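# Copy leg-to-rail angle with sliding bevel, stand it in block

## Task

Take the sliding bevel that currently stands in one block and adjust it so its angle matches exactly the angle the leaning leg makes with the rail beneath it. Then put the bevel upright in the other block: blade inside the slot, rounded foot sitting on the bottom of the pocket, and the bevel must stay standing by itself, not because the robot is holding it. Finally release it and move the grippers away.

## Robot and tools

Robot: two arms, left_arm and right_arm, mounted on opposite sides of the table. left_arm's base is on the +y side. The names do not correspond to left or right in any camera picture. Each arm has six joints (waist, shoulder, elbow, wrist pitch, wrist yaw, wrist roll) plus a parallel gripper. The gripper's fingers extend along its own +x axis and close along its own y axis. The reported end_effector_position is the point midway between the finger pads, roughly 3 to 4 cm short of the fingertips.

Frame: one shared scene frame, in metres. Origin at the table centre, +z upward, table surface at z = +0.020. Orientations are quaternions written w first (qw, qx, qy, qz). The printed hand position may be somewhat wrong, more so when the arm is stretched far.

Command layout: every movement command uses a row of 16 numbers covering both arms, even if only one should move: x, y, z, qw, qx, qy, qz, opening for left_arm, then the same eight for right_arm. x, y, z and the quaternion are an absolute target pose for that gripper in the scene frame, not an offset. Opening runs from -1 to 1: +1 is fully open (0.088 m); empty fingers touch near -0.80, and values below that close no further. A full close takes at least about 0.5 s. To hold something, command an opening clearly smaller than grip_measured; the larger the gap, the stronger the squeeze (about 34 N per pad at most, a quick close can squeeze harder). Readings may be off by about 1 mm per gripper.

execute_actions: argument actions, a list holding at most one item, or empty. An empty list just returns the current state. An item {"rows": [[16 numbers], ...], "steps": n} runs n control steps (1 to 15, default 15; each step is 1/30 s), one row per step, the final row repeating if rows run out. An item {"steps": n} with no rows is a wait of up to 300 steps counted from the previous result, including your reply time. Optional pictures (boolean) toggles camera images; they are included by default. A target more than 0.6 m from the arm's last reported position along any of the gripper's axes gets the whole call refused, and nothing is sent.

move: argument target, one 16-number row as above (absolute poses), and optional speed in m/s, 0.002 to 0.5, default 0.25 (rotation limited to twice that in rad/s). Both grippers follow straight lines that finish together, lasting 0.5 to 10 s; a longer path is cut off at 10 s. Openings are applied at the start. The path does not avoid obstacles or the other arm, and grippers may lag, wander or overshoot the speed, especially with the arm nearly straight. Its result adds a move: line with how it ended (done, off_target, moving, held, fault) and any limits that acted, plus each gripper's distance to its target. held means a check stopped that arm's last step; limits=paced means the sent pose was clipped; limits=held means some steps were blocked and the arm may then jump faster than speed.

wait: argument seconds, 0 to 10; lets physics run with no new command.

zoom_image: camera (cam_head_left, cam_head_right, cam_high, cam_low, cam_left_wrist, cam_right_wrist; each 504x504) and region [x0, y0, x1, y1] in pixels from the top-left corner, no larger than 504 by 504. Gives a closer look at the latest picture.

finished_scene: argument scene, the number of the scene being closed. Irreversible; the result reports success. The goal must hold when called.

Control behaviour: each step, the commanded pose is clipped to within 70 mm and 16 degrees of the measured pose, then damped inverse kinematics drives the joints, favouring position over orientation. After an action ends, an arm continues only to its last clipped pose, so long trips need further commands; check the result's pose. Friction can leave the gripper short or slightly tilted, and tiny moves may not happen; verify after each move and correct tilt. To keep an arm still or keep its orientation, resend the same full pose (from the last result before it stopped) and the desired opening every time; don't copy a drifted quaternion. The simulation keeps running while you think or write. A Hand target line shows where each arm is currently being driven.

Result lines: the state line gives each gripper's position, quaternion and velocities; grip_measured is finger opening on the command scale; Joint positions ends with the opening in metres; joint torques are total drive output, noisy and offset, not a clean contact measure. pose unreachable means the clearance check altered or blocked a command for that arm; HELD marks steps where some or all of your row was not sent. Joint ranges (rad): waist -3.054 to 3.054, shoulder 0.000 to 3.142, elbow 0.000 to 2.356, wrist pitch -1.571 to 1.571, wrist yaw -1.571 to 1.571, wrist roll -3.142 to 3.142. Load limits (N m): waist 16.6, shoulder 20.6, elbow 20.5, wrist pitch 5.42, wrist yaw 5.4, wrist roll 5.07, including held weight.

Avoid: pushing hard against anything (a joint hitting its load limit freezes the arm for 10 s and drops the rest of the call); arms bumping or pressing each other or their mounts; knocking or placing anything off the table; dropping, slipping or slamming the bevel; holding loads long enough to overheat motors (MOTOR HOT from 50 °C, OVER-TEMPERATURE FAULT at 95 °C, possibly followed by the arm going limp). Expect occasional brief tugs on held parts or pushes on loose objects. Touch gently: faster moves and targets set deeper past contact press harder.

Each tool is called after "Request:" as a command line: name --argument value for each argument, lists and objects as JSON in quotes; but a table of rows of numbers goes row by row, as --pt "numbers of a row", without its own name.

## Session

Request:
execute_actions --actions '[]'

Scene clock: 0.00 s of 4200.00 s.
left_arm: end_effector_position=(+0.0936, +0.2196, +0.4086) grip_measured=+0.822 end_effector_quat_wxyz=(+0.603, -0.018, -0.010, -0.798) end_effector_velocity=(-0.001, +0.001, -0.002) end_effector_angular_velocity=(+0.013, +0.019, -0.001) | right_arm: end_effector_position=(+0.0557, -0.3937, +0.1960) grip_measured=+0.851 end_effector_quat_wxyz=(+0.684, -0.066, +0.716, +0.120) end_effector_velocity=(-0.001, -0.001, -0.001) end_effector_angular_velocity=(-0.005, +0.013, +0.000)
Joint positions: left_arm=[-0.008  0.85   0.645  0.247  0.008 -0.006  0.079] | right_arm=[-0.219  0.944  0.855 -1.459 -0.086  0.657  0.081]
Joint velocities: left_arm=[-0.007 -0.002 -0.002 -0.007 -0.007 -0.022 -0.   ] | right_arm=[-0.007  0.002 -0.002 -0.007 -0.007 -0.007 -0.   ]
Joint torques (N m, as the arm reports them, + toward a larger angle): no reading
Motor temperatures (°C, as the motors report them): left_arm=[25 37 26 34 23 23] | right_arm=[25 33 26 23 24 25]
Heat: left arm: hottest shoulder 37 °C (+0.0 °C/min); right arm: hottest shoulder 33 °C (+0.0 °C/min).
Hand target (left_arm): +0.094, +0.220, +0.409; -0.603, +0.018, +0.010, +0.798
Hand target (right_arm): +0.056, -0.394, +0.196; +0.684, -0.066, +0.716, +0.120

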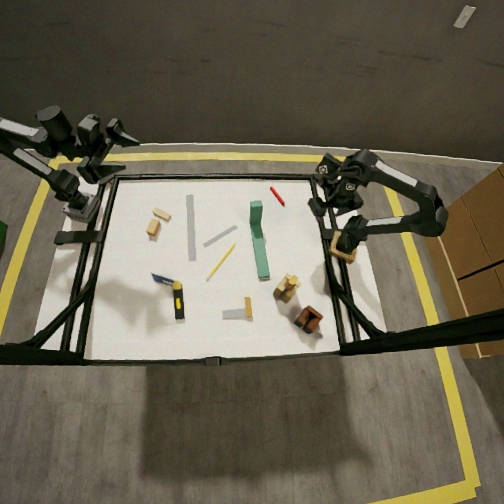

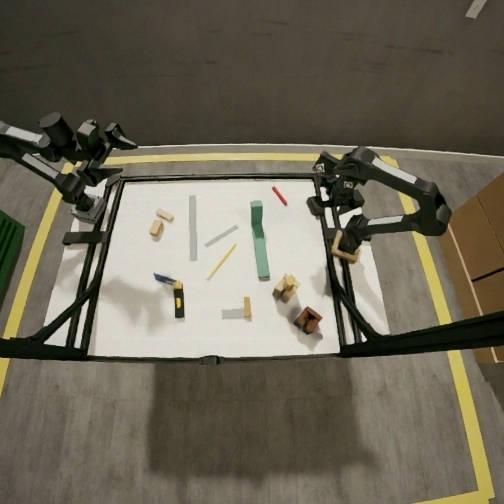

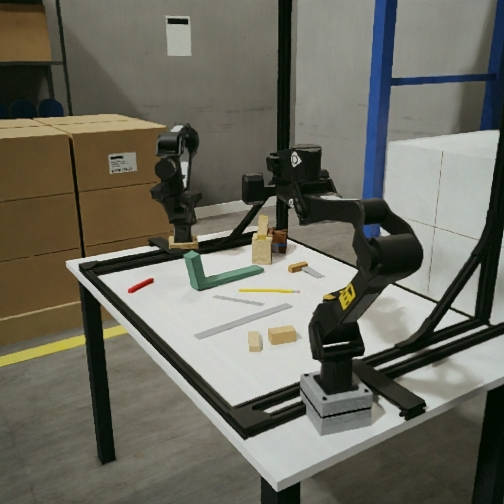

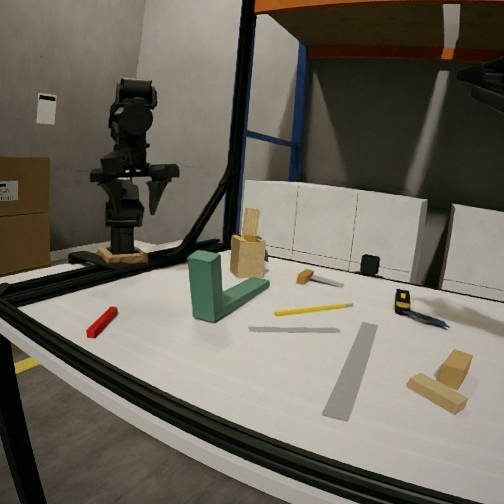

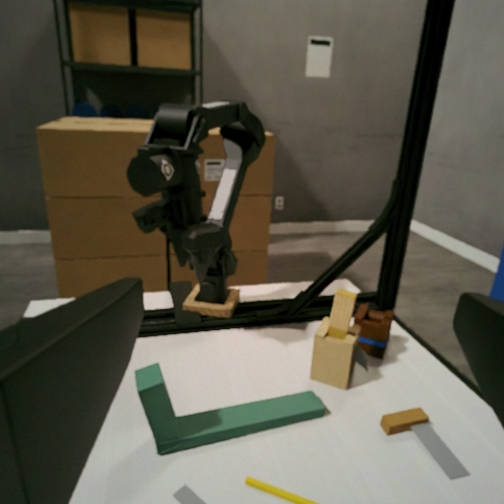

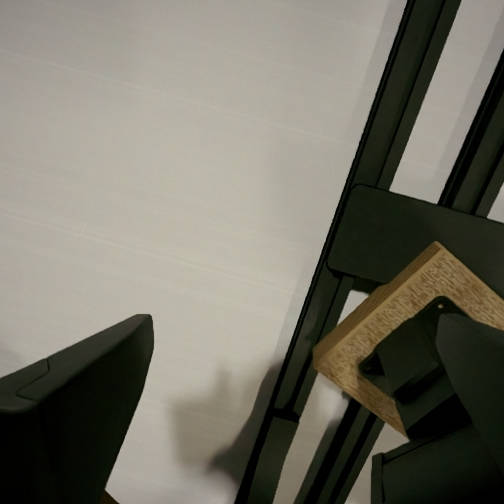

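Request:
move --target '[0.08,0.06,0.14,0.7071,0.0,0.0,-0.7071,1, -0.16,-0.27,0.235,0.0,-0.7071,0.0,0.7071,0.6]' --speed 0.2

Scene clock: 127.60 s of 4200.00 s.
left_arm: end_effector_position=(+0.0804, +0.0618, +0.1435) grip_measured=+0.985 end_effector_quat_wxyz=(+0.707, -0.002, +0.002, -0.707) end_effector_velocity=(+0.004, -0.001, +0.000) end_effector_angular_velocity=(+0.002, +0.021, +0.024) | right_arm: end_effector_position=(-0.1619, -0.2712, +0.2337) grip_measured=+0.600 end_effector_quat_wxyz=(-0.006, +0.705, -0.000, -0.710) end_effector_velocity=(-0.000, -0.001, +0.002) end_effector_angular_velocity=(-0.002, +0.007, +0.020)
Joint positions: left_arm=[-0.045  2.307  0.743  1.564 -0.306 -0.005  0.087] | right_arm=[ 1.034  1.573  1.437 -1.424 -0.001 -0.959  0.068]
Joint velocities: left_arm=[ 0.002 -0.002  0.002 -0.007 -0.022 -0.022  0.   ] | right_arm=[-0.002 -0.002  0.007 -0.007 -0.007 -0.022 -0.   ]
Joint torques (N m, as the arm reports them, + toward a larger angle): left_arm=[-0.38 -6.69  3.9   1.82 -0.07  0.17] | right_arm=[ 0.29 -4.83  7.66 -0.02  0.04 -0.14]
Motor temperatures (°C, as the motors report them): left_arm=[25 35 33 40 23 23] | right_arm=[25 31 32 24 24 25]
Heat: left arm: hottest wrist pitch 40 °C (+1.0 °C/min); right arm: hottest elbow 32 °C (+0.0 °C/min).
Hand target (left_arm): +0.079, +0.061, +0.141; +0.707, +0.000, +0.000, -0.707
Hand target (right_arm): -0.164, -0.270, +0.234; -0.003, +0.706, +0.003, -0.708
Off the commanded pose (left_arm): 0.004 m, 0 deg.
Off the commanded pose (right_arm): 0.003 m, 1 deg.
joint sent to its limit (left arm) — the command would take joint 4 (wrist pitch) past its upper limit, so that joint was sent only as far as its limit.
After step 90, 117.00 s passed at rest.
move: done

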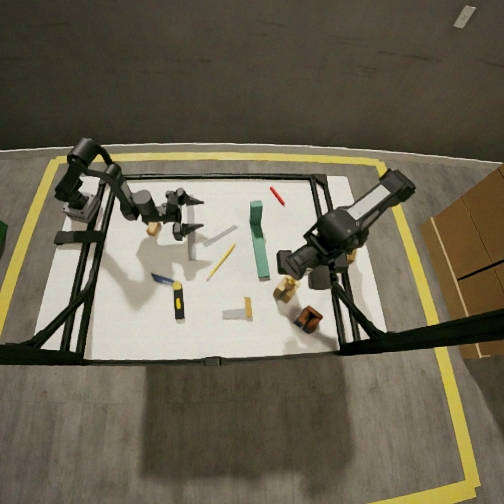

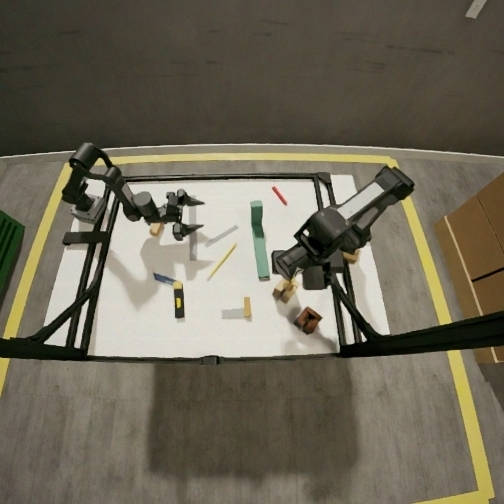

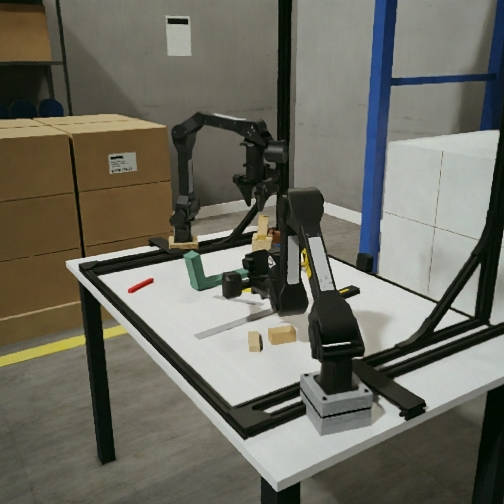

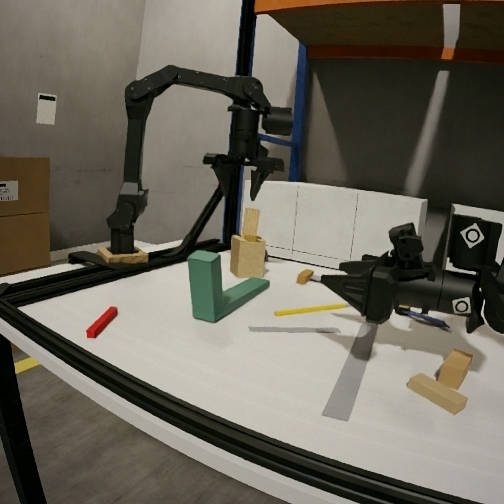

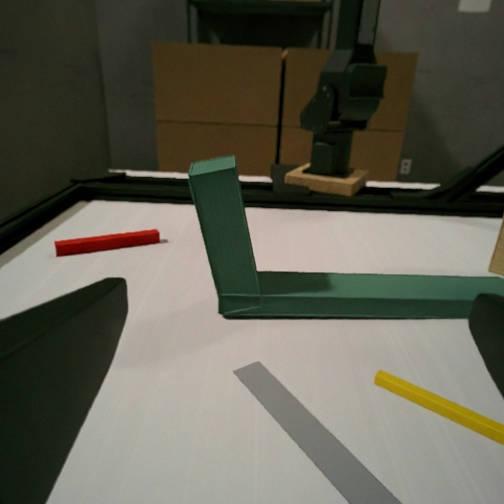

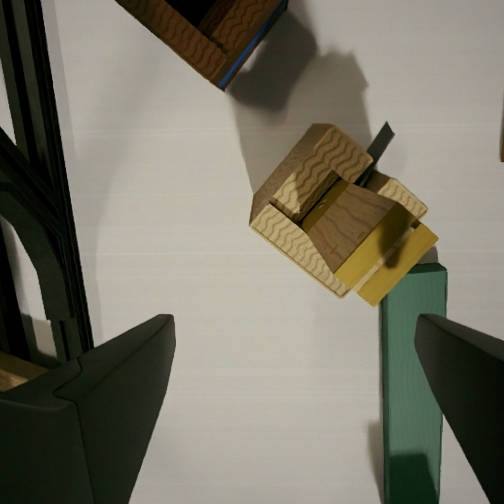

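Request:
move --target '[0.08,0.06,0.14,0.7071,0.0,0.0,-0.7071,1, -0.180,-0.235,0.235,0.2126,-0.6744,0.2126,0.6744,0.6]' --speed 0.1

Scene clock: 215.40 s of 4200.00 s.
left_arm: end_effector_position=(+0.0802, +0.0610, +0.1425) grip_measured=+0.985 end_effector_quat_wxyz=(+0.707, -0.002, +0.002, -0.707) end_effector_velocity=(+0.000, +0.000, +0.004) end_effector_angular_velocity=(-0.012, +0.026, +0.005) | right_arm: end_effector_position=(-0.1798, -0.2380, +0.2353) grip_measured=+0.600 end_effector_quat_wxyz=(+0.210, -0.674, +0.209, +0.676) end_effector_velocity=(-0.003, -0.003, +0.003) end_effector_angular_velocity=(-0.010, +0.020, -0.005)
Joint positions: left_arm=[-0.045  2.312  0.748  1.565 -0.306 -0.005  0.087] | right_arm=[ 1.021  1.724  1.607 -1.45  -0.001 -0.379  0.068]
Joint velocities: left_arm=[-0.002 -0.007 -0.002  0.007 -0.007 -0.022 -0.   ] | right_arm=[ 0.002 -0.002  0.007 -0.007 -0.022  0.007 -0.   ]
Joint torques (N m, as the arm reports them, + toward a larger angle): left_arm=[ 0.04 -6.77  3.83  1.82  0.06  0.15] | right_arm=[-0.26 -5.96  7.6   0.    0.01  0.08]
Motor temperatures (°C, as the motors report them): left_arm=[25 39 30 42 23 23] | right_arm=[25 33 34 23 24 25]
Heat: left arm: hottest wrist pitch 42 °C (+0.0 °C/min); right arm: hottest elbow 34 °C (+1.0 °C/min).
Hand target (left_arm): +0.080, +0.060, +0.140; +0.707, +0.000, +0.000, -0.707
Hand target (right_arm): -0.180, -0.235, +0.235; -0.213, +0.674, -0.213, -0.674
Off the commanded pose (left_arm): 0.003 m, 0 deg.
Off the commanded pose (right_arm): 0.003 m, 1 deg.
joint sent to its limit (left arm) — the command would take joint 4 (wrist pitch) past its upper limit, so that joint was sent only as far as its limit.
After step 90, 81.47 s passed at rest.
move: done

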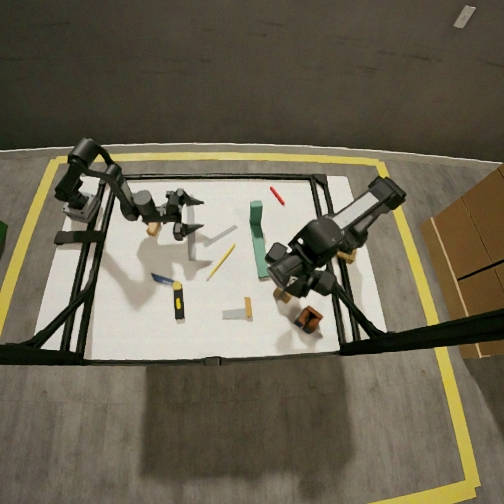

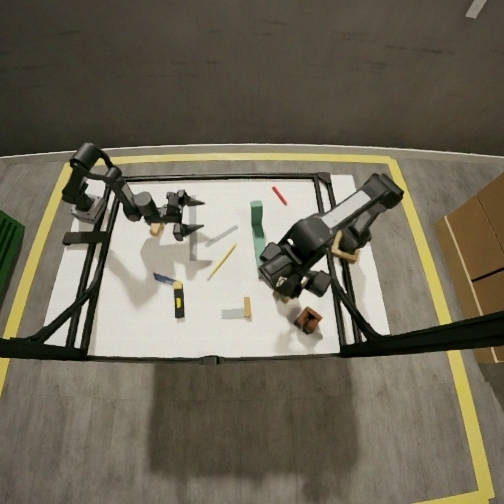

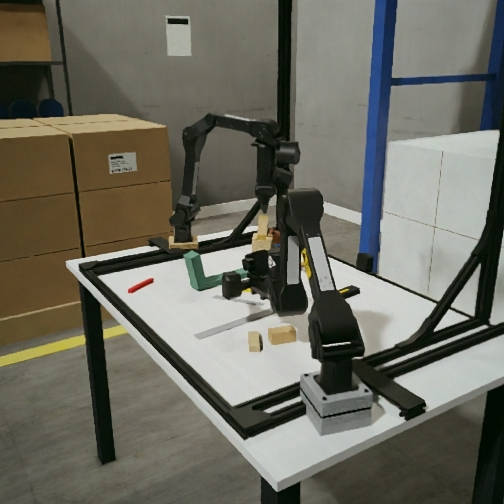

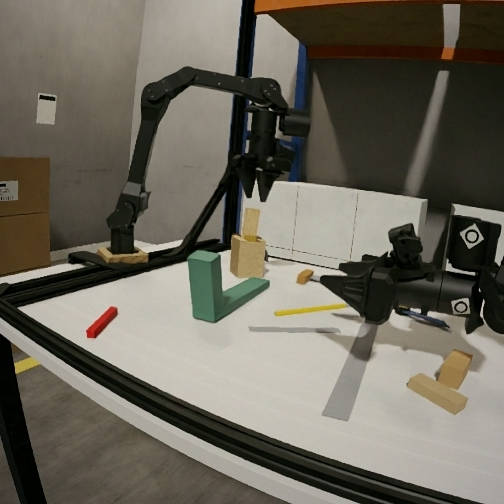

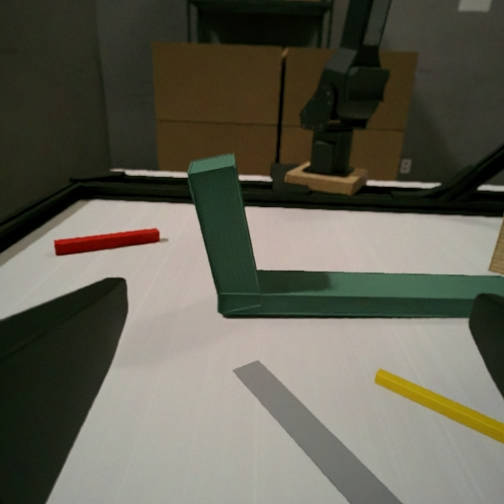

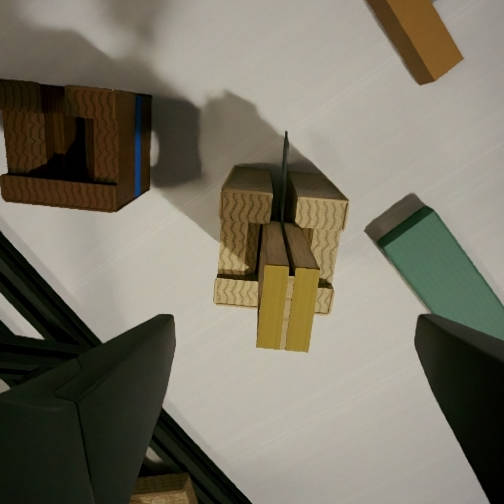

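Request:
move --target '[0.008,0.0,0.14,0.4384,0.0,0.0,-0.8988,1, -0.1925,-0.2307,0.20,0.2005,-0.7451,0.2566,0.5821,0.3]' --speed 0.08

Scene clock: 249.33 s of 4200.00 s.
left_arm: end_effector_position=(+0.0067, +0.0027, +0.1443) grip_measured=+0.985 end_effector_quat_wxyz=(+0.439, -0.002, +0.001, -0.899) end_effector_velocity=(-0.003, -0.001, -0.002) end_effector_angular_velocity=(+0.016, +0.003, -0.010) | right_arm: end_effector_position=(-0.1904, -0.2324, +0.2006) grip_measured=+0.300 end_effector_quat_wxyz=(+0.205, -0.738, +0.252, +0.592) end_effector_velocity=(-0.001, +0.001, -0.000) end_effector_angular_velocity=(+0.005, +0.007, -0.025)
Joint positions: left_arm=[ 0.066  2.432  1.127  1.309  0.468 -0.005  0.087] | right_arm=[ 1.068  1.937  1.72  -1.561  0.062 -0.266  0.054]
Joint velocities: left_arm=[-0.002  0.002  0.012 -0.022  0.007 -0.007 -0.   ] | right_arm=[-0.002 -0.002 -0.002  0.007 -0.007  0.022 -0.   ]
Joint torques (N m, as the arm reports them, + toward a larger angle): left_arm=[ 0.28 -8.53  5.31  1.39  0.09  0.15] | right_arm=[ 0.33 -7.17  7.35 -0.35  0.12  0.15]
Motor temperatures (°C, as the motors report them): left_arm=[25 40 29 42 23 23] | right_arm=[25 34 35 23 24 25]
Heat: left arm: hottest wrist pitch 42 °C (+0.0 °C/min); right arm: hottest elbow 35 °C (+1.0 °C/min).
Hand target (left_arm): +0.008, +0.001, +0.140; -0.439, -0.001, -0.002, +0.899
Hand target (right_arm): -0.192, -0.231, +0.199; -0.205, +0.739, -0.252, -0.590
Off the commanded pose (left_arm): 0.005 m, 0 deg.
Off the commanded pose (right_arm): 0.003 m, 2 deg.
joint sent to its limit (right arm) — the command would take joint 4 (wrist pitch) past its lower limit, so that joint was sent only as far as its limit.
After step 90, 26.50 s passed at rest.
move: done

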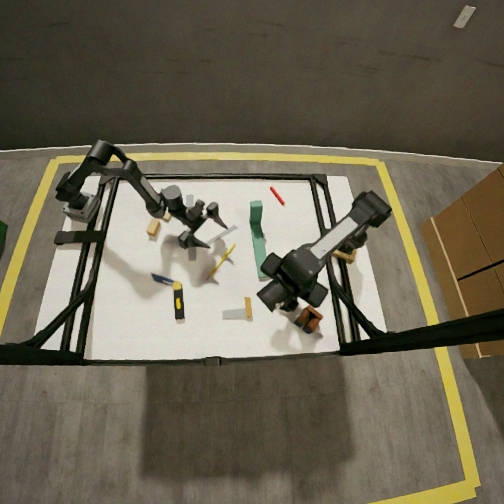

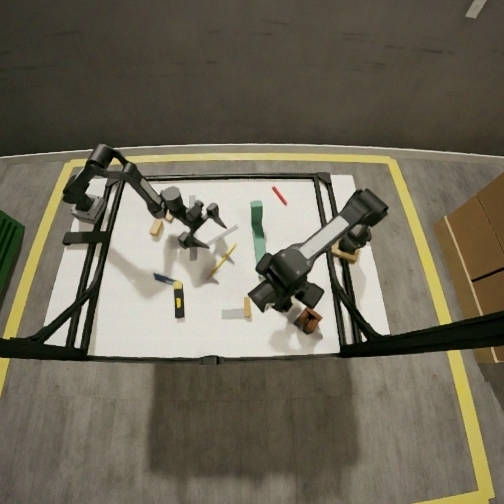

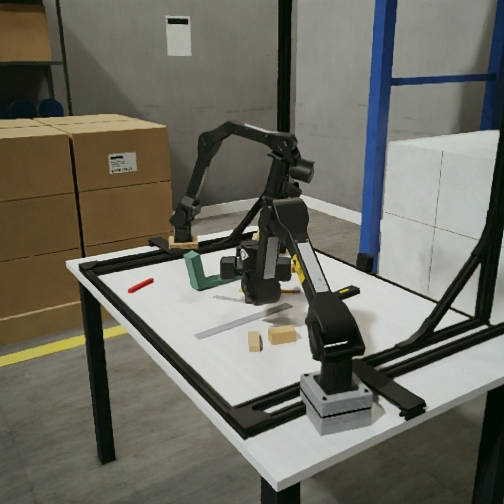

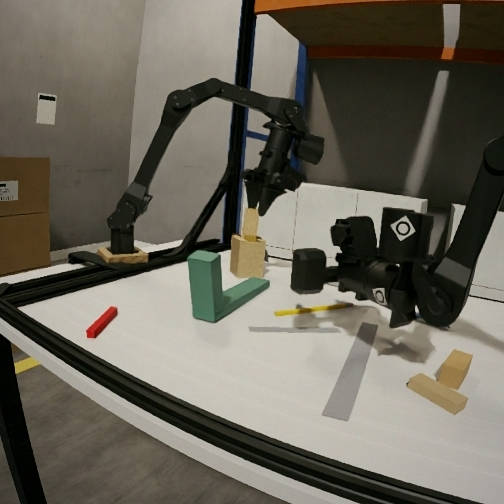

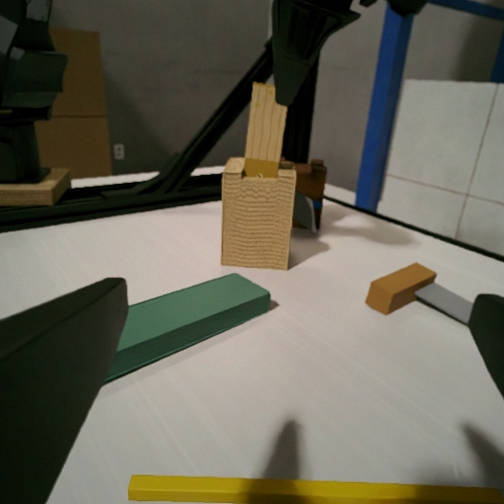

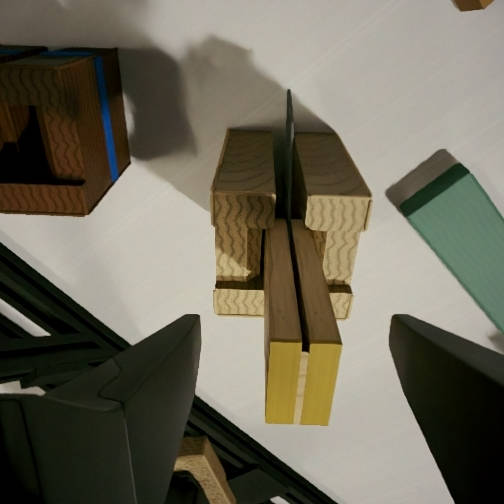

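Request:
zoom_image --camera "cam_left_wrist" --region '[190, 40, 370, 280]'

Region (190, 40, 370, 280) of cam_left_wrist's 504x504 image, scaled by 2.100, with more detail than that image has; it fills the left 378 columns of this view, and the rest is white.

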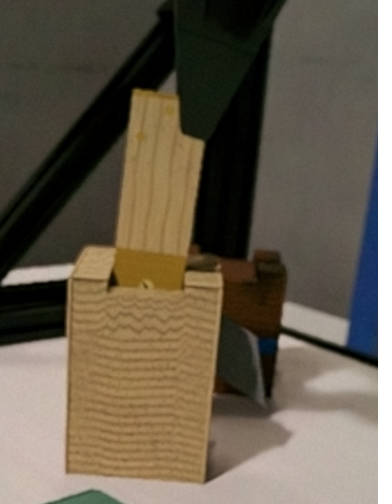

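Request:
move --target '[0.008,0.0,0.14,0.4384,0.0,0.0,-0.8988,1, -0.1800,-0.2393,0.162,0.1914,-0.7649,0.2634,0.5558,0.3]' --speed 0.03

Request:
zoom_image --camera "cam_left_wrist" --region '[190, 40, 370, 280]'

Scene clock: 288.80 s of 4200.00 s.
left_arm: end_effector_position=(+0.0068, +0.0013, +0.1443) grip_measured=+0.985 end_effector_quat_wxyz=(+0.438, -0.003, -0.000, -0.899) end_effector_velocity=(-0.001, -0.001, -0.002) end_effector_angular_velocity=(+0.021, +0.003, +0.005) | right_arm: end_effector_position=(-0.1820, -0.2390, +0.1675) grip_measured=+0.300 end_effector_quat_wxyz=(+0.192, -0.761, +0.258, +0.564) end_effector_velocity=(+0.003, -0.004, +0.003) end_effector_angular_velocity=(-0.016, -0.006, -0.012)
Joint positions: left_arm=[ 0.067  2.437  1.134  1.308  0.471 -0.005  0.087] | right_arm=[ 1.068  1.967  1.612 -1.5    0.081 -0.266  0.054]
Joint velocities: left_arm=[-0.002 -0.002  0.002 -0.022 -0.007 -0.007 -0.   ] | right_arm=[-0.002 -0.007 -0.002 -0.022 -0.007  0.007  0.   ]
Joint torques (N m, as the arm reports them, + toward a larger angle): left_arm=[ 0.29 -8.55  5.31  1.51  0.09  0.15] | right_arm=[-0.27 -7.25  4.44 -0.21  0.13  0.12]
Motor temperatures (°C, as the motors report them): left_arm=[25 42 30 40 23 23] | right_arm=[25 36 34 23 24 25]
Heat: left arm: hottest shoulder 42 °C (-1.0 °C/min); right arm: hottest shoulder 36 °C (+2.0 °C/min).
Hand target (left_arm): +0.008, -0.000, +0.140; -0.439, +0.000, -0.000, +0.899
Hand target (right_arm): -0.180, -0.240, +0.162; -0.191, +0.765, -0.263, -0.556
Off the commanded pose (left_arm): 0.005 m, 0 deg.
Off the commanded pose (right_arm): 0.006 m, 1 deg.
After step 90, 34.53 s passed at rest.
move: done

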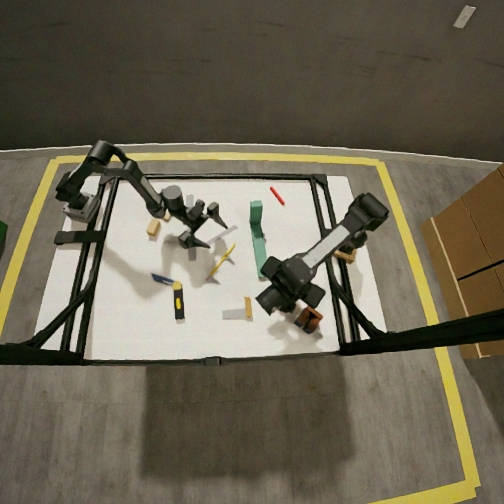

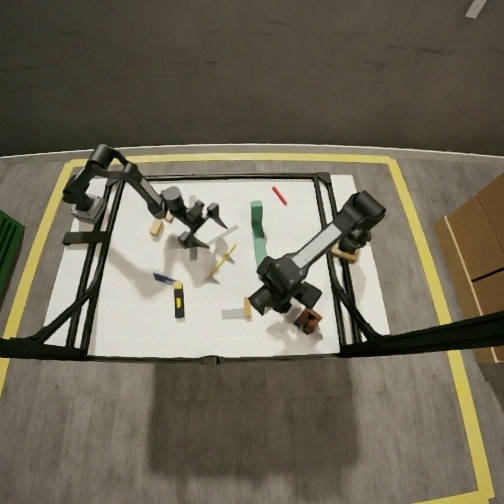

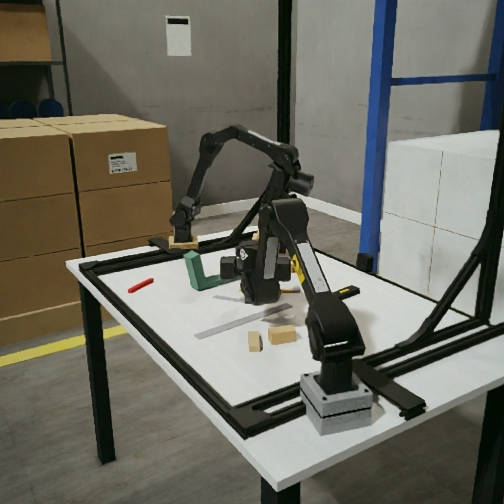

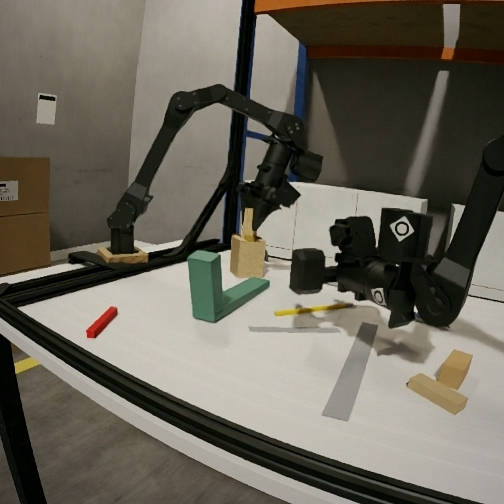

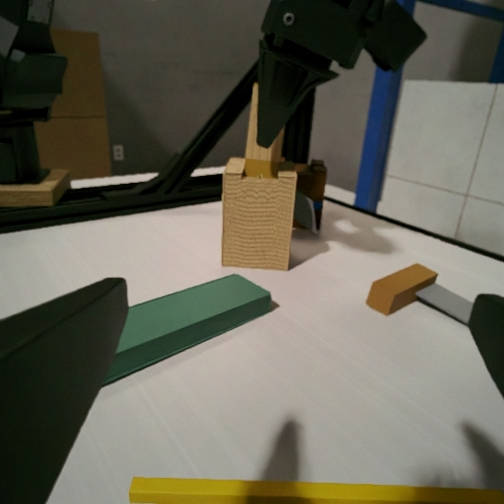

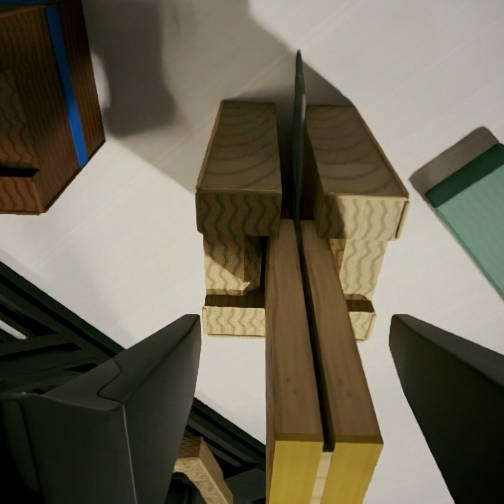

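Region (190, 40, 370, 280) of cam_left_wrist's 504x504 image, scaled by 2.100, with more detail than that image has; it fills the left 378 columns of this view, and the rest is white.

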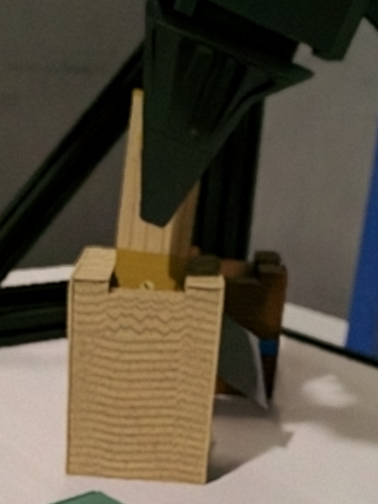

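Request:
execute_actions --actions '[]'

Scene clock: 332.93 s of 4200.00 s.
left_arm: end_effector_position=(+0.0068, +0.0013, +0.1440) grip_measured=+0.985 end_effector_quat_wxyz=(+0.438, -0.003, -0.000, -0.899) end_effector_velocity=(-0.000, +0.000, -0.001) end_effector_angular_velocity=(+0.021, +0.016, +0.005) | right_arm: end_effector_position=(-0.1819, -0.2389, +0.1671) grip_measured=+0.300 end_effector_quat_wxyz=(+0.192, -0.761, +0.258, +0.563) end_effector_velocity=(+0.001, -0.002, +0.001) end_effector_angular_velocity=(-0.012, +0.003, +0.003)
Joint positions: left_arm=[ 0.067  2.437  1.135  1.308  0.471 -0.004  0.087] | right_arm=[ 1.068  1.968  1.612 -1.499  0.081 -0.266  0.054]
Joint velocities: left_arm=[-0.002 -0.002 -0.002 -0.007 -0.007 -0.022 -0.   ] | right_arm=[-0.002 -0.002 -0.002 -0.007 -0.007 -0.007  0.   ]
Joint torques (N m, as the arm reports them, + toward a larger angle): left_arm=[ 0.28 -8.62  5.25  1.51  0.1   0.15] | right_arm=[-0.25 -7.31  4.48 -0.18  0.13  0.12]
Motor temperatures (°C, as the motors report them): left_arm=[25 43 31 40 23 23] | right_arm=[25 36 31 23 24 25]
Heat: left arm: hottest shoulder 43 °C (+2.0 °C/min); right arm: hottest shoulder 36 °C (+1.0 °C/min).
Hand target (left_arm): +0.008, +0.000, +0.140; -0.438, +0.000, -0.000, +0.899
Hand target (right_arm): -0.180, -0.239, +0.162; -0.191, +0.765, -0.263, -0.556
Off the commanded pose (left_arm): 0.004 m, 0 deg.
Off the commanded pose (right_arm): 0.006 m, 1 deg.
Steps of this call (steps 1 to 90: nothing new was sent; then 41.13 s passed at rest). Readings (end_effector_position):
1: left_arm (+0.0068, +0.0013, +0.1443) | right_arm (-0.1820, -0.2390, +0.1675)
2: left_arm (+0.0068, +0.0013, +0.1443) | right_arm (-0.1820, -0.2390, +0.1675)
4: left_arm (+0.0068, +0.0014, +0.1443) | right_arm (-0.1820, -0.2390, +0.1675)
8: left_arm (+0.0068, +0.0014, +0.1443) | right_arm (-0.1821, -0.2389, +0.1674)
90: the state above

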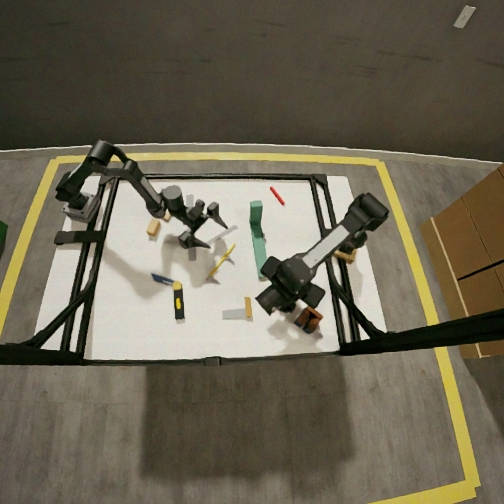

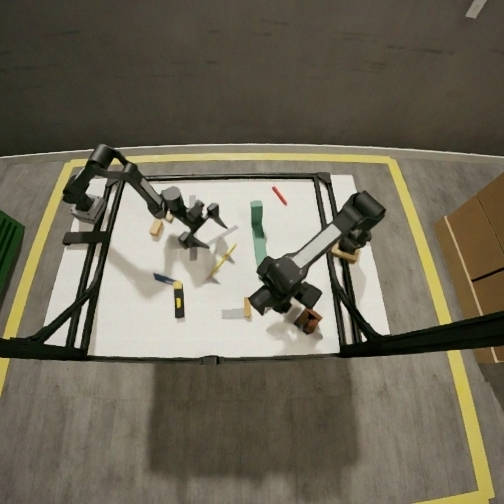

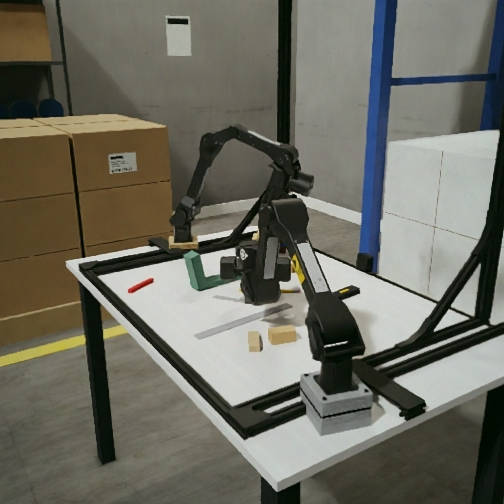

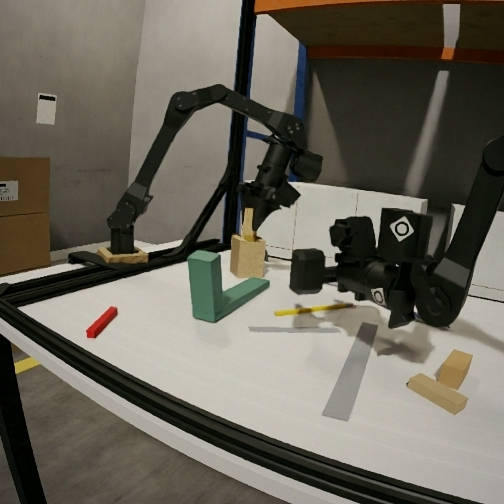

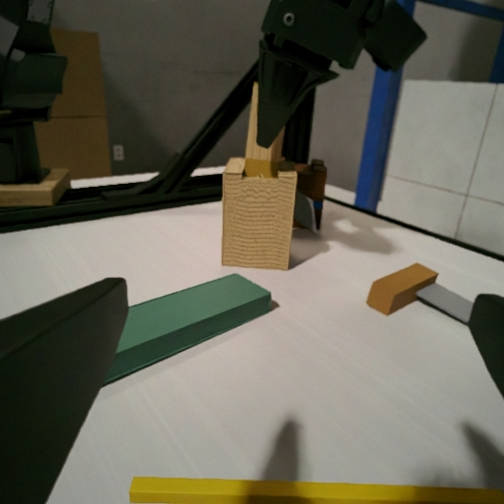

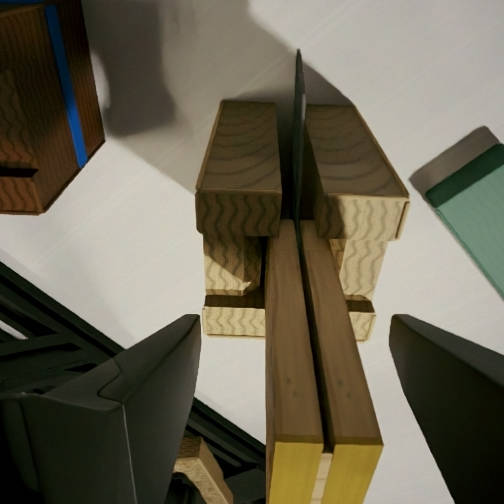

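Request:
execute_actions --actions '[{"rows":[[0.008,0,0.14,0.4384,0,0,-0.8988,1,-0.18,-0.2393,0.162,0.1914,-0.7649,0.2634,0.5558,0.1],[0.008,0,0.14,0.4384,0,0,-0.8988,1,-0.18,-0.2393,0.162,0.1914,-0.7649,0.2634,0.5558,-0.05],[0.008,0,0.14,0.4384,0,0,-0.8988,1,-0.18,-0.2393,0.162,0.1914,-0.7649,0.2634,0.5558,-0.15],[0.008,0,0.14,0.4384,0,0,-0.8988,1,-0.18,-0.2393,0.162,0.1914,-0.7649,0.2634,0.5558,-0.22],[0.008,0,0.14,0.4384,0,0,-0.8988,1,-0.18,-0.2393,0.162,0.1914,-0.7649,0.2634,0.5558,-0.28],[0.008,0,0.14,0.4384,0,0,-0.8988,1,-0.18,-0.2393,0.162,0.1914,-0.7649,0.2634,0.5558,-0.33],[0.008,0,0.14,0.4384,0,0,-0.8988,1,-0.18,-0.2393,0.162,0.1914,-0.7649,0.2634,0.5558,-0.37],[0.008,0,0.14,0.4384,0,0,-0.8988,1,-0.18,-0.2393,0.162,0.1914,-0.7649,0.2634,0.5558,-0.40],[0.008,0,0.14,0.4384,0,0,-0.8988,1,-0.18,-0.2393,0.162,0.1914,-0.7649,0.2634,0.5558,-0.43],[0.008,0,0.14,0.4384,0,0,-0.8988,1,-0.18,-0.2393,0.162,0.1914,-0.7649,0.2634,0.5558,-0.46],[0.008,0,0.14,0.4384,0,0,-0.8988,1,-0.18,-0.2393,0.162,0.1914,-0.7649,0.2634,0.5558,-0.5],[0.008,0,0.14,0.4384,0,0,-0.8988,1,-0.18,-0.2393,0.162,0.1914,-0.7649,0.2634,0.5558,-0.55],[0.008,0,0.14,0.4384,0,0,-0.8988,1,-0.18,-0.2393,0.162,0.1914,-0.7649,0.2634,0.5558,-0.6]],"steps":15}]'

Scene clock: 353.57 s of 4200.00 s.
left_arm: end_effector_position=(+0.0068, +0.0013, +0.1438) grip_measured=+0.985 end_effector_quat_wxyz=(+0.438, -0.003, -0.000, -0.899) end_effector_velocity=(-0.002, +0.000, +0.001) end_effector_angular_velocity=(+0.007, +0.005, -0.010) | right_arm: end_effector_position=(-0.1810, -0.2384, +0.1670) grip_measured=-0.415 end_effector_quat_wxyz=(+0.195, -0.761, +0.260, +0.562) end_effector_velocity=(-0.001, +0.001, +0.001) end_effector_angular_velocity=(+0.004, +0.014, +0.003)
Joint positions: left_arm=[ 0.067  2.438  1.135  1.308  0.471 -0.004  0.087] | right_arm=[ 1.066  1.968  1.611 -1.499  0.085 -0.261  0.019]
Joint velocities: left_arm=[-0.002 -0.002  0.002 -0.007  0.007 -0.007 -0.   ] | right_arm=[-0.002 -0.002  0.002  0.007 -0.007 -0.007 -0.   ]
Joint torques (N m, as the arm reports them, + toward a larger angle): left_arm=[ 0.29 -8.7   5.22  1.52  0.08  0.14] | right_arm=[-0.09 -7.31  4.69 -0.24 -0.01 -0.03]
Motor temperatures (°C, as the motors report them): left_arm=[25 44 31 40 23 23] | right_arm=[25 36 30 23 24 25]
Heat: left arm: hottest shoulder 44 °C (+2.0 °C/min); right arm: hottest shoulder 36 °C (+0.0 °C/min).
Hand target (left_arm): +0.008, +0.000, +0.140; -0.438, +0.000, -0.000, +0.899
Hand target (right_arm): -0.180, -0.239, +0.162; -0.191, +0.765, -0.263, -0.556
Off the commanded pose (left_arm): 0.004 m, 0 deg.
Off the commanded pose (right_arm): 0.005 m, 1 deg.
Steps of this call (steps 1 to 90: nothing new was sent; then 17.13 s passed at rest; steps 91 to 105: all 15 steps of this action). Readings (end_effector_position):
91: left_arm (+0.0068, +0.0013, +0.1438) | right_arm (-0.1818, -0.2390, +0.1670)
92: left_arm (+0.0068, +0.0013, +0.1438) | right_arm (-0.1818, -0.2390, +0.1670)
94: left_arm (+0.0068, +0.0013, +0.1438) | right_arm (-0.1818, -0.2390, +0.1670)
98: left_arm (+0.0068, +0.0013, +0.1438) | right_arm (-0.1818, -0.2390, +0.1670)
105: the state above

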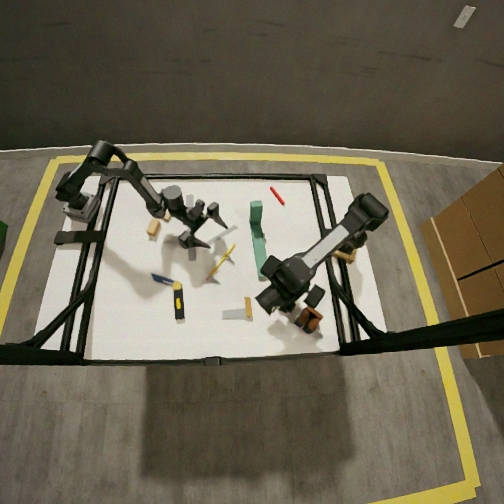

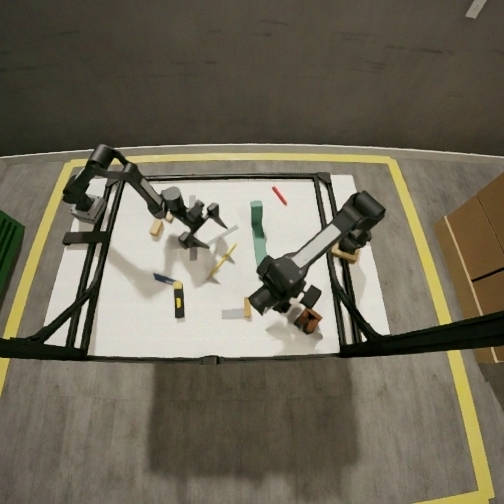

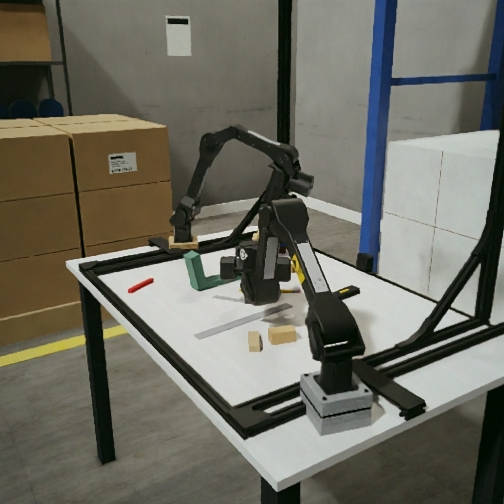

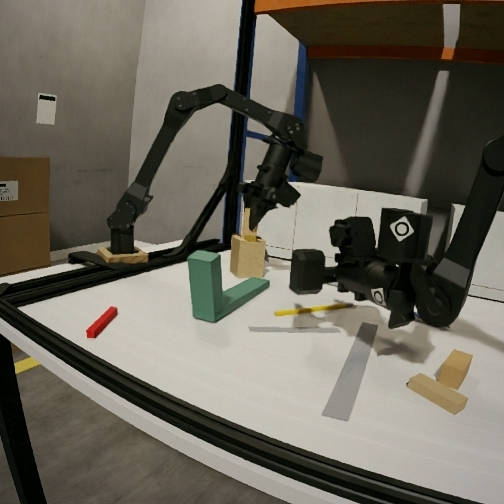

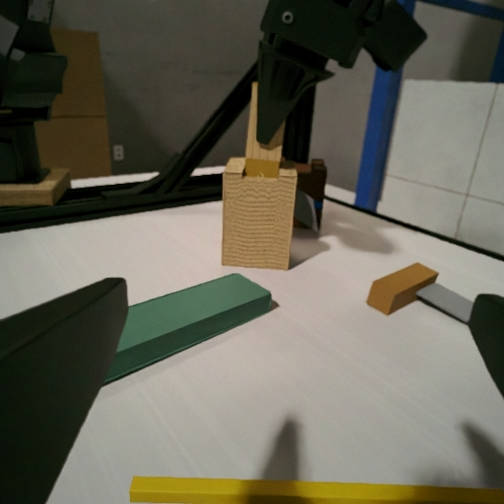

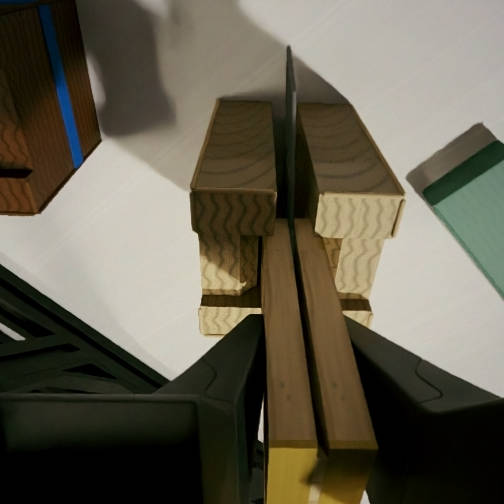

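Request:
move --target '[0.008,0,0.14,0.4384,0,0,-0.8988,1,-0.1755,-0.2428,0.205,0.2049,-0.7348,0.2530,0.5950,-0.6]' --speed 0.02

Scene clock: 381.33 s of 4200.00 s.
left_arm: end_effector_position=(+0.0071, +0.0010, +0.1423) grip_measured=+0.985 end_effector_quat_wxyz=(+0.438, -0.002, +0.000, -0.899) end_effector_velocity=(-0.002, +0.001, -0.004) end_effector_angular_velocity=(+0.026, +0.002, -0.010) | right_arm: end_effector_position=(-0.1754, -0.2440, +0.1981) grip_measured=-0.418 end_effector_quat_wxyz=(+0.201, -0.742, +0.257, +0.586) end_effector_velocity=(-0.001, -0.003, +0.002) end_effector_angular_velocity=(-0.018, +0.019, +0.014)
Joint positions: left_arm=[ 0.068  2.442  1.137  1.308  0.471 -0.003  0.087] | right_arm=[ 1.051  1.88   1.629 -1.545  0.062 -0.28   0.019]
Joint velocities: left_arm=[-0.002 -0.002 -0.002 -0.022  0.007 -0.007 -0.   ] | right_arm=[-0.002 -0.007 -0.002 -0.007 -0.022 -0.022  0.   ]
Joint torques (N m, as the arm reports them, + toward a larger angle): left_arm=[ 0.22 -9.13  5.04  1.53  0.08  0.12] | right_arm=[ -0.28 -10.19   7.35  -0.42  -0.06  -0.11]
Motor temperatures (°C, as the motors report them): left_arm=[25 45 31 40 23 23] | right_arm=[25 37 30 23 24 25]
Heat: left arm: hottest shoulder 45 °C (+2.0 °C/min); right arm: hottest shoulder 37 °C (+1.0 °C/min).
Hand target (left_arm): +0.008, -0.000, +0.140; -0.439, +0.000, +0.000, +0.899
Hand target (right_arm): -0.175, -0.243, +0.205; -0.205, +0.735, -0.253, -0.595
Off the commanded pose (left_arm): 0.003 m, 0 deg.
Off the commanded pose (right_arm): 0.007 m, 1 deg.
move: done

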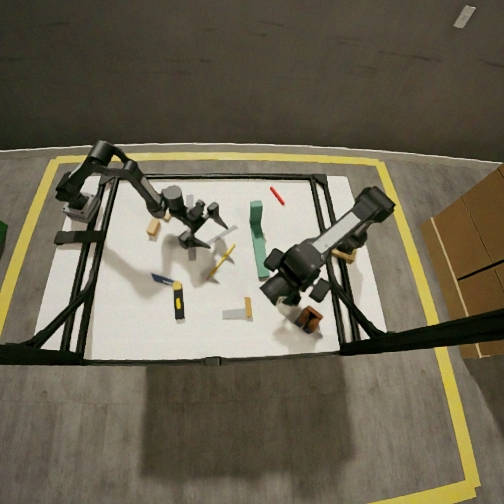

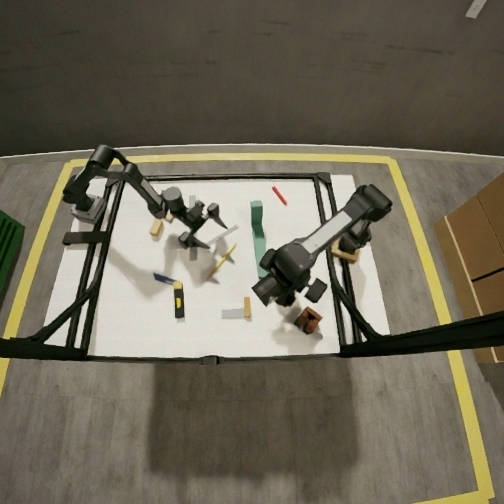

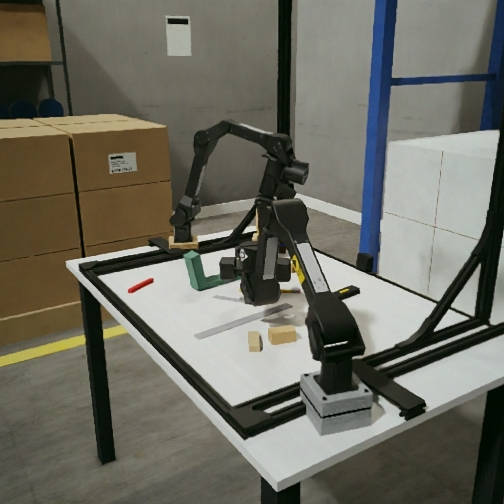

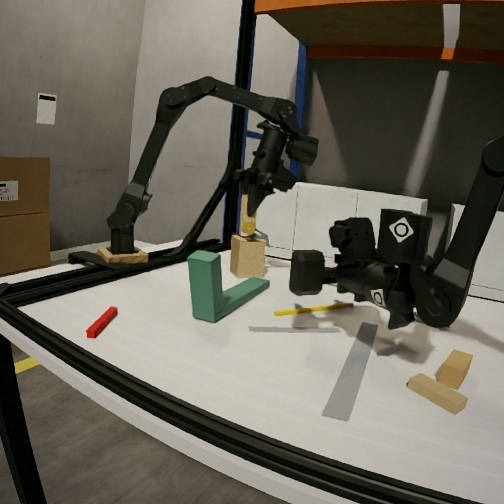

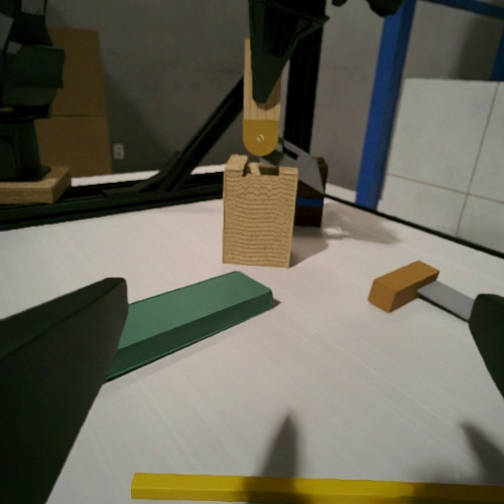

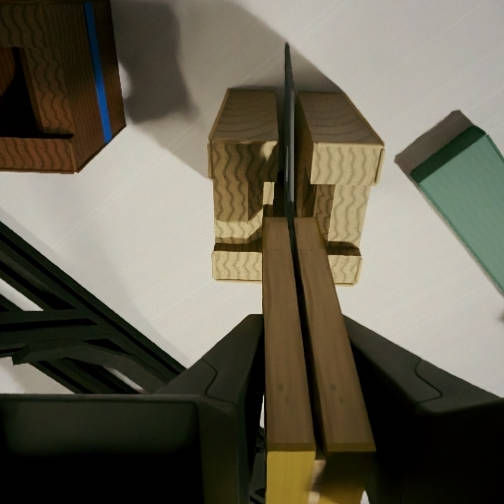

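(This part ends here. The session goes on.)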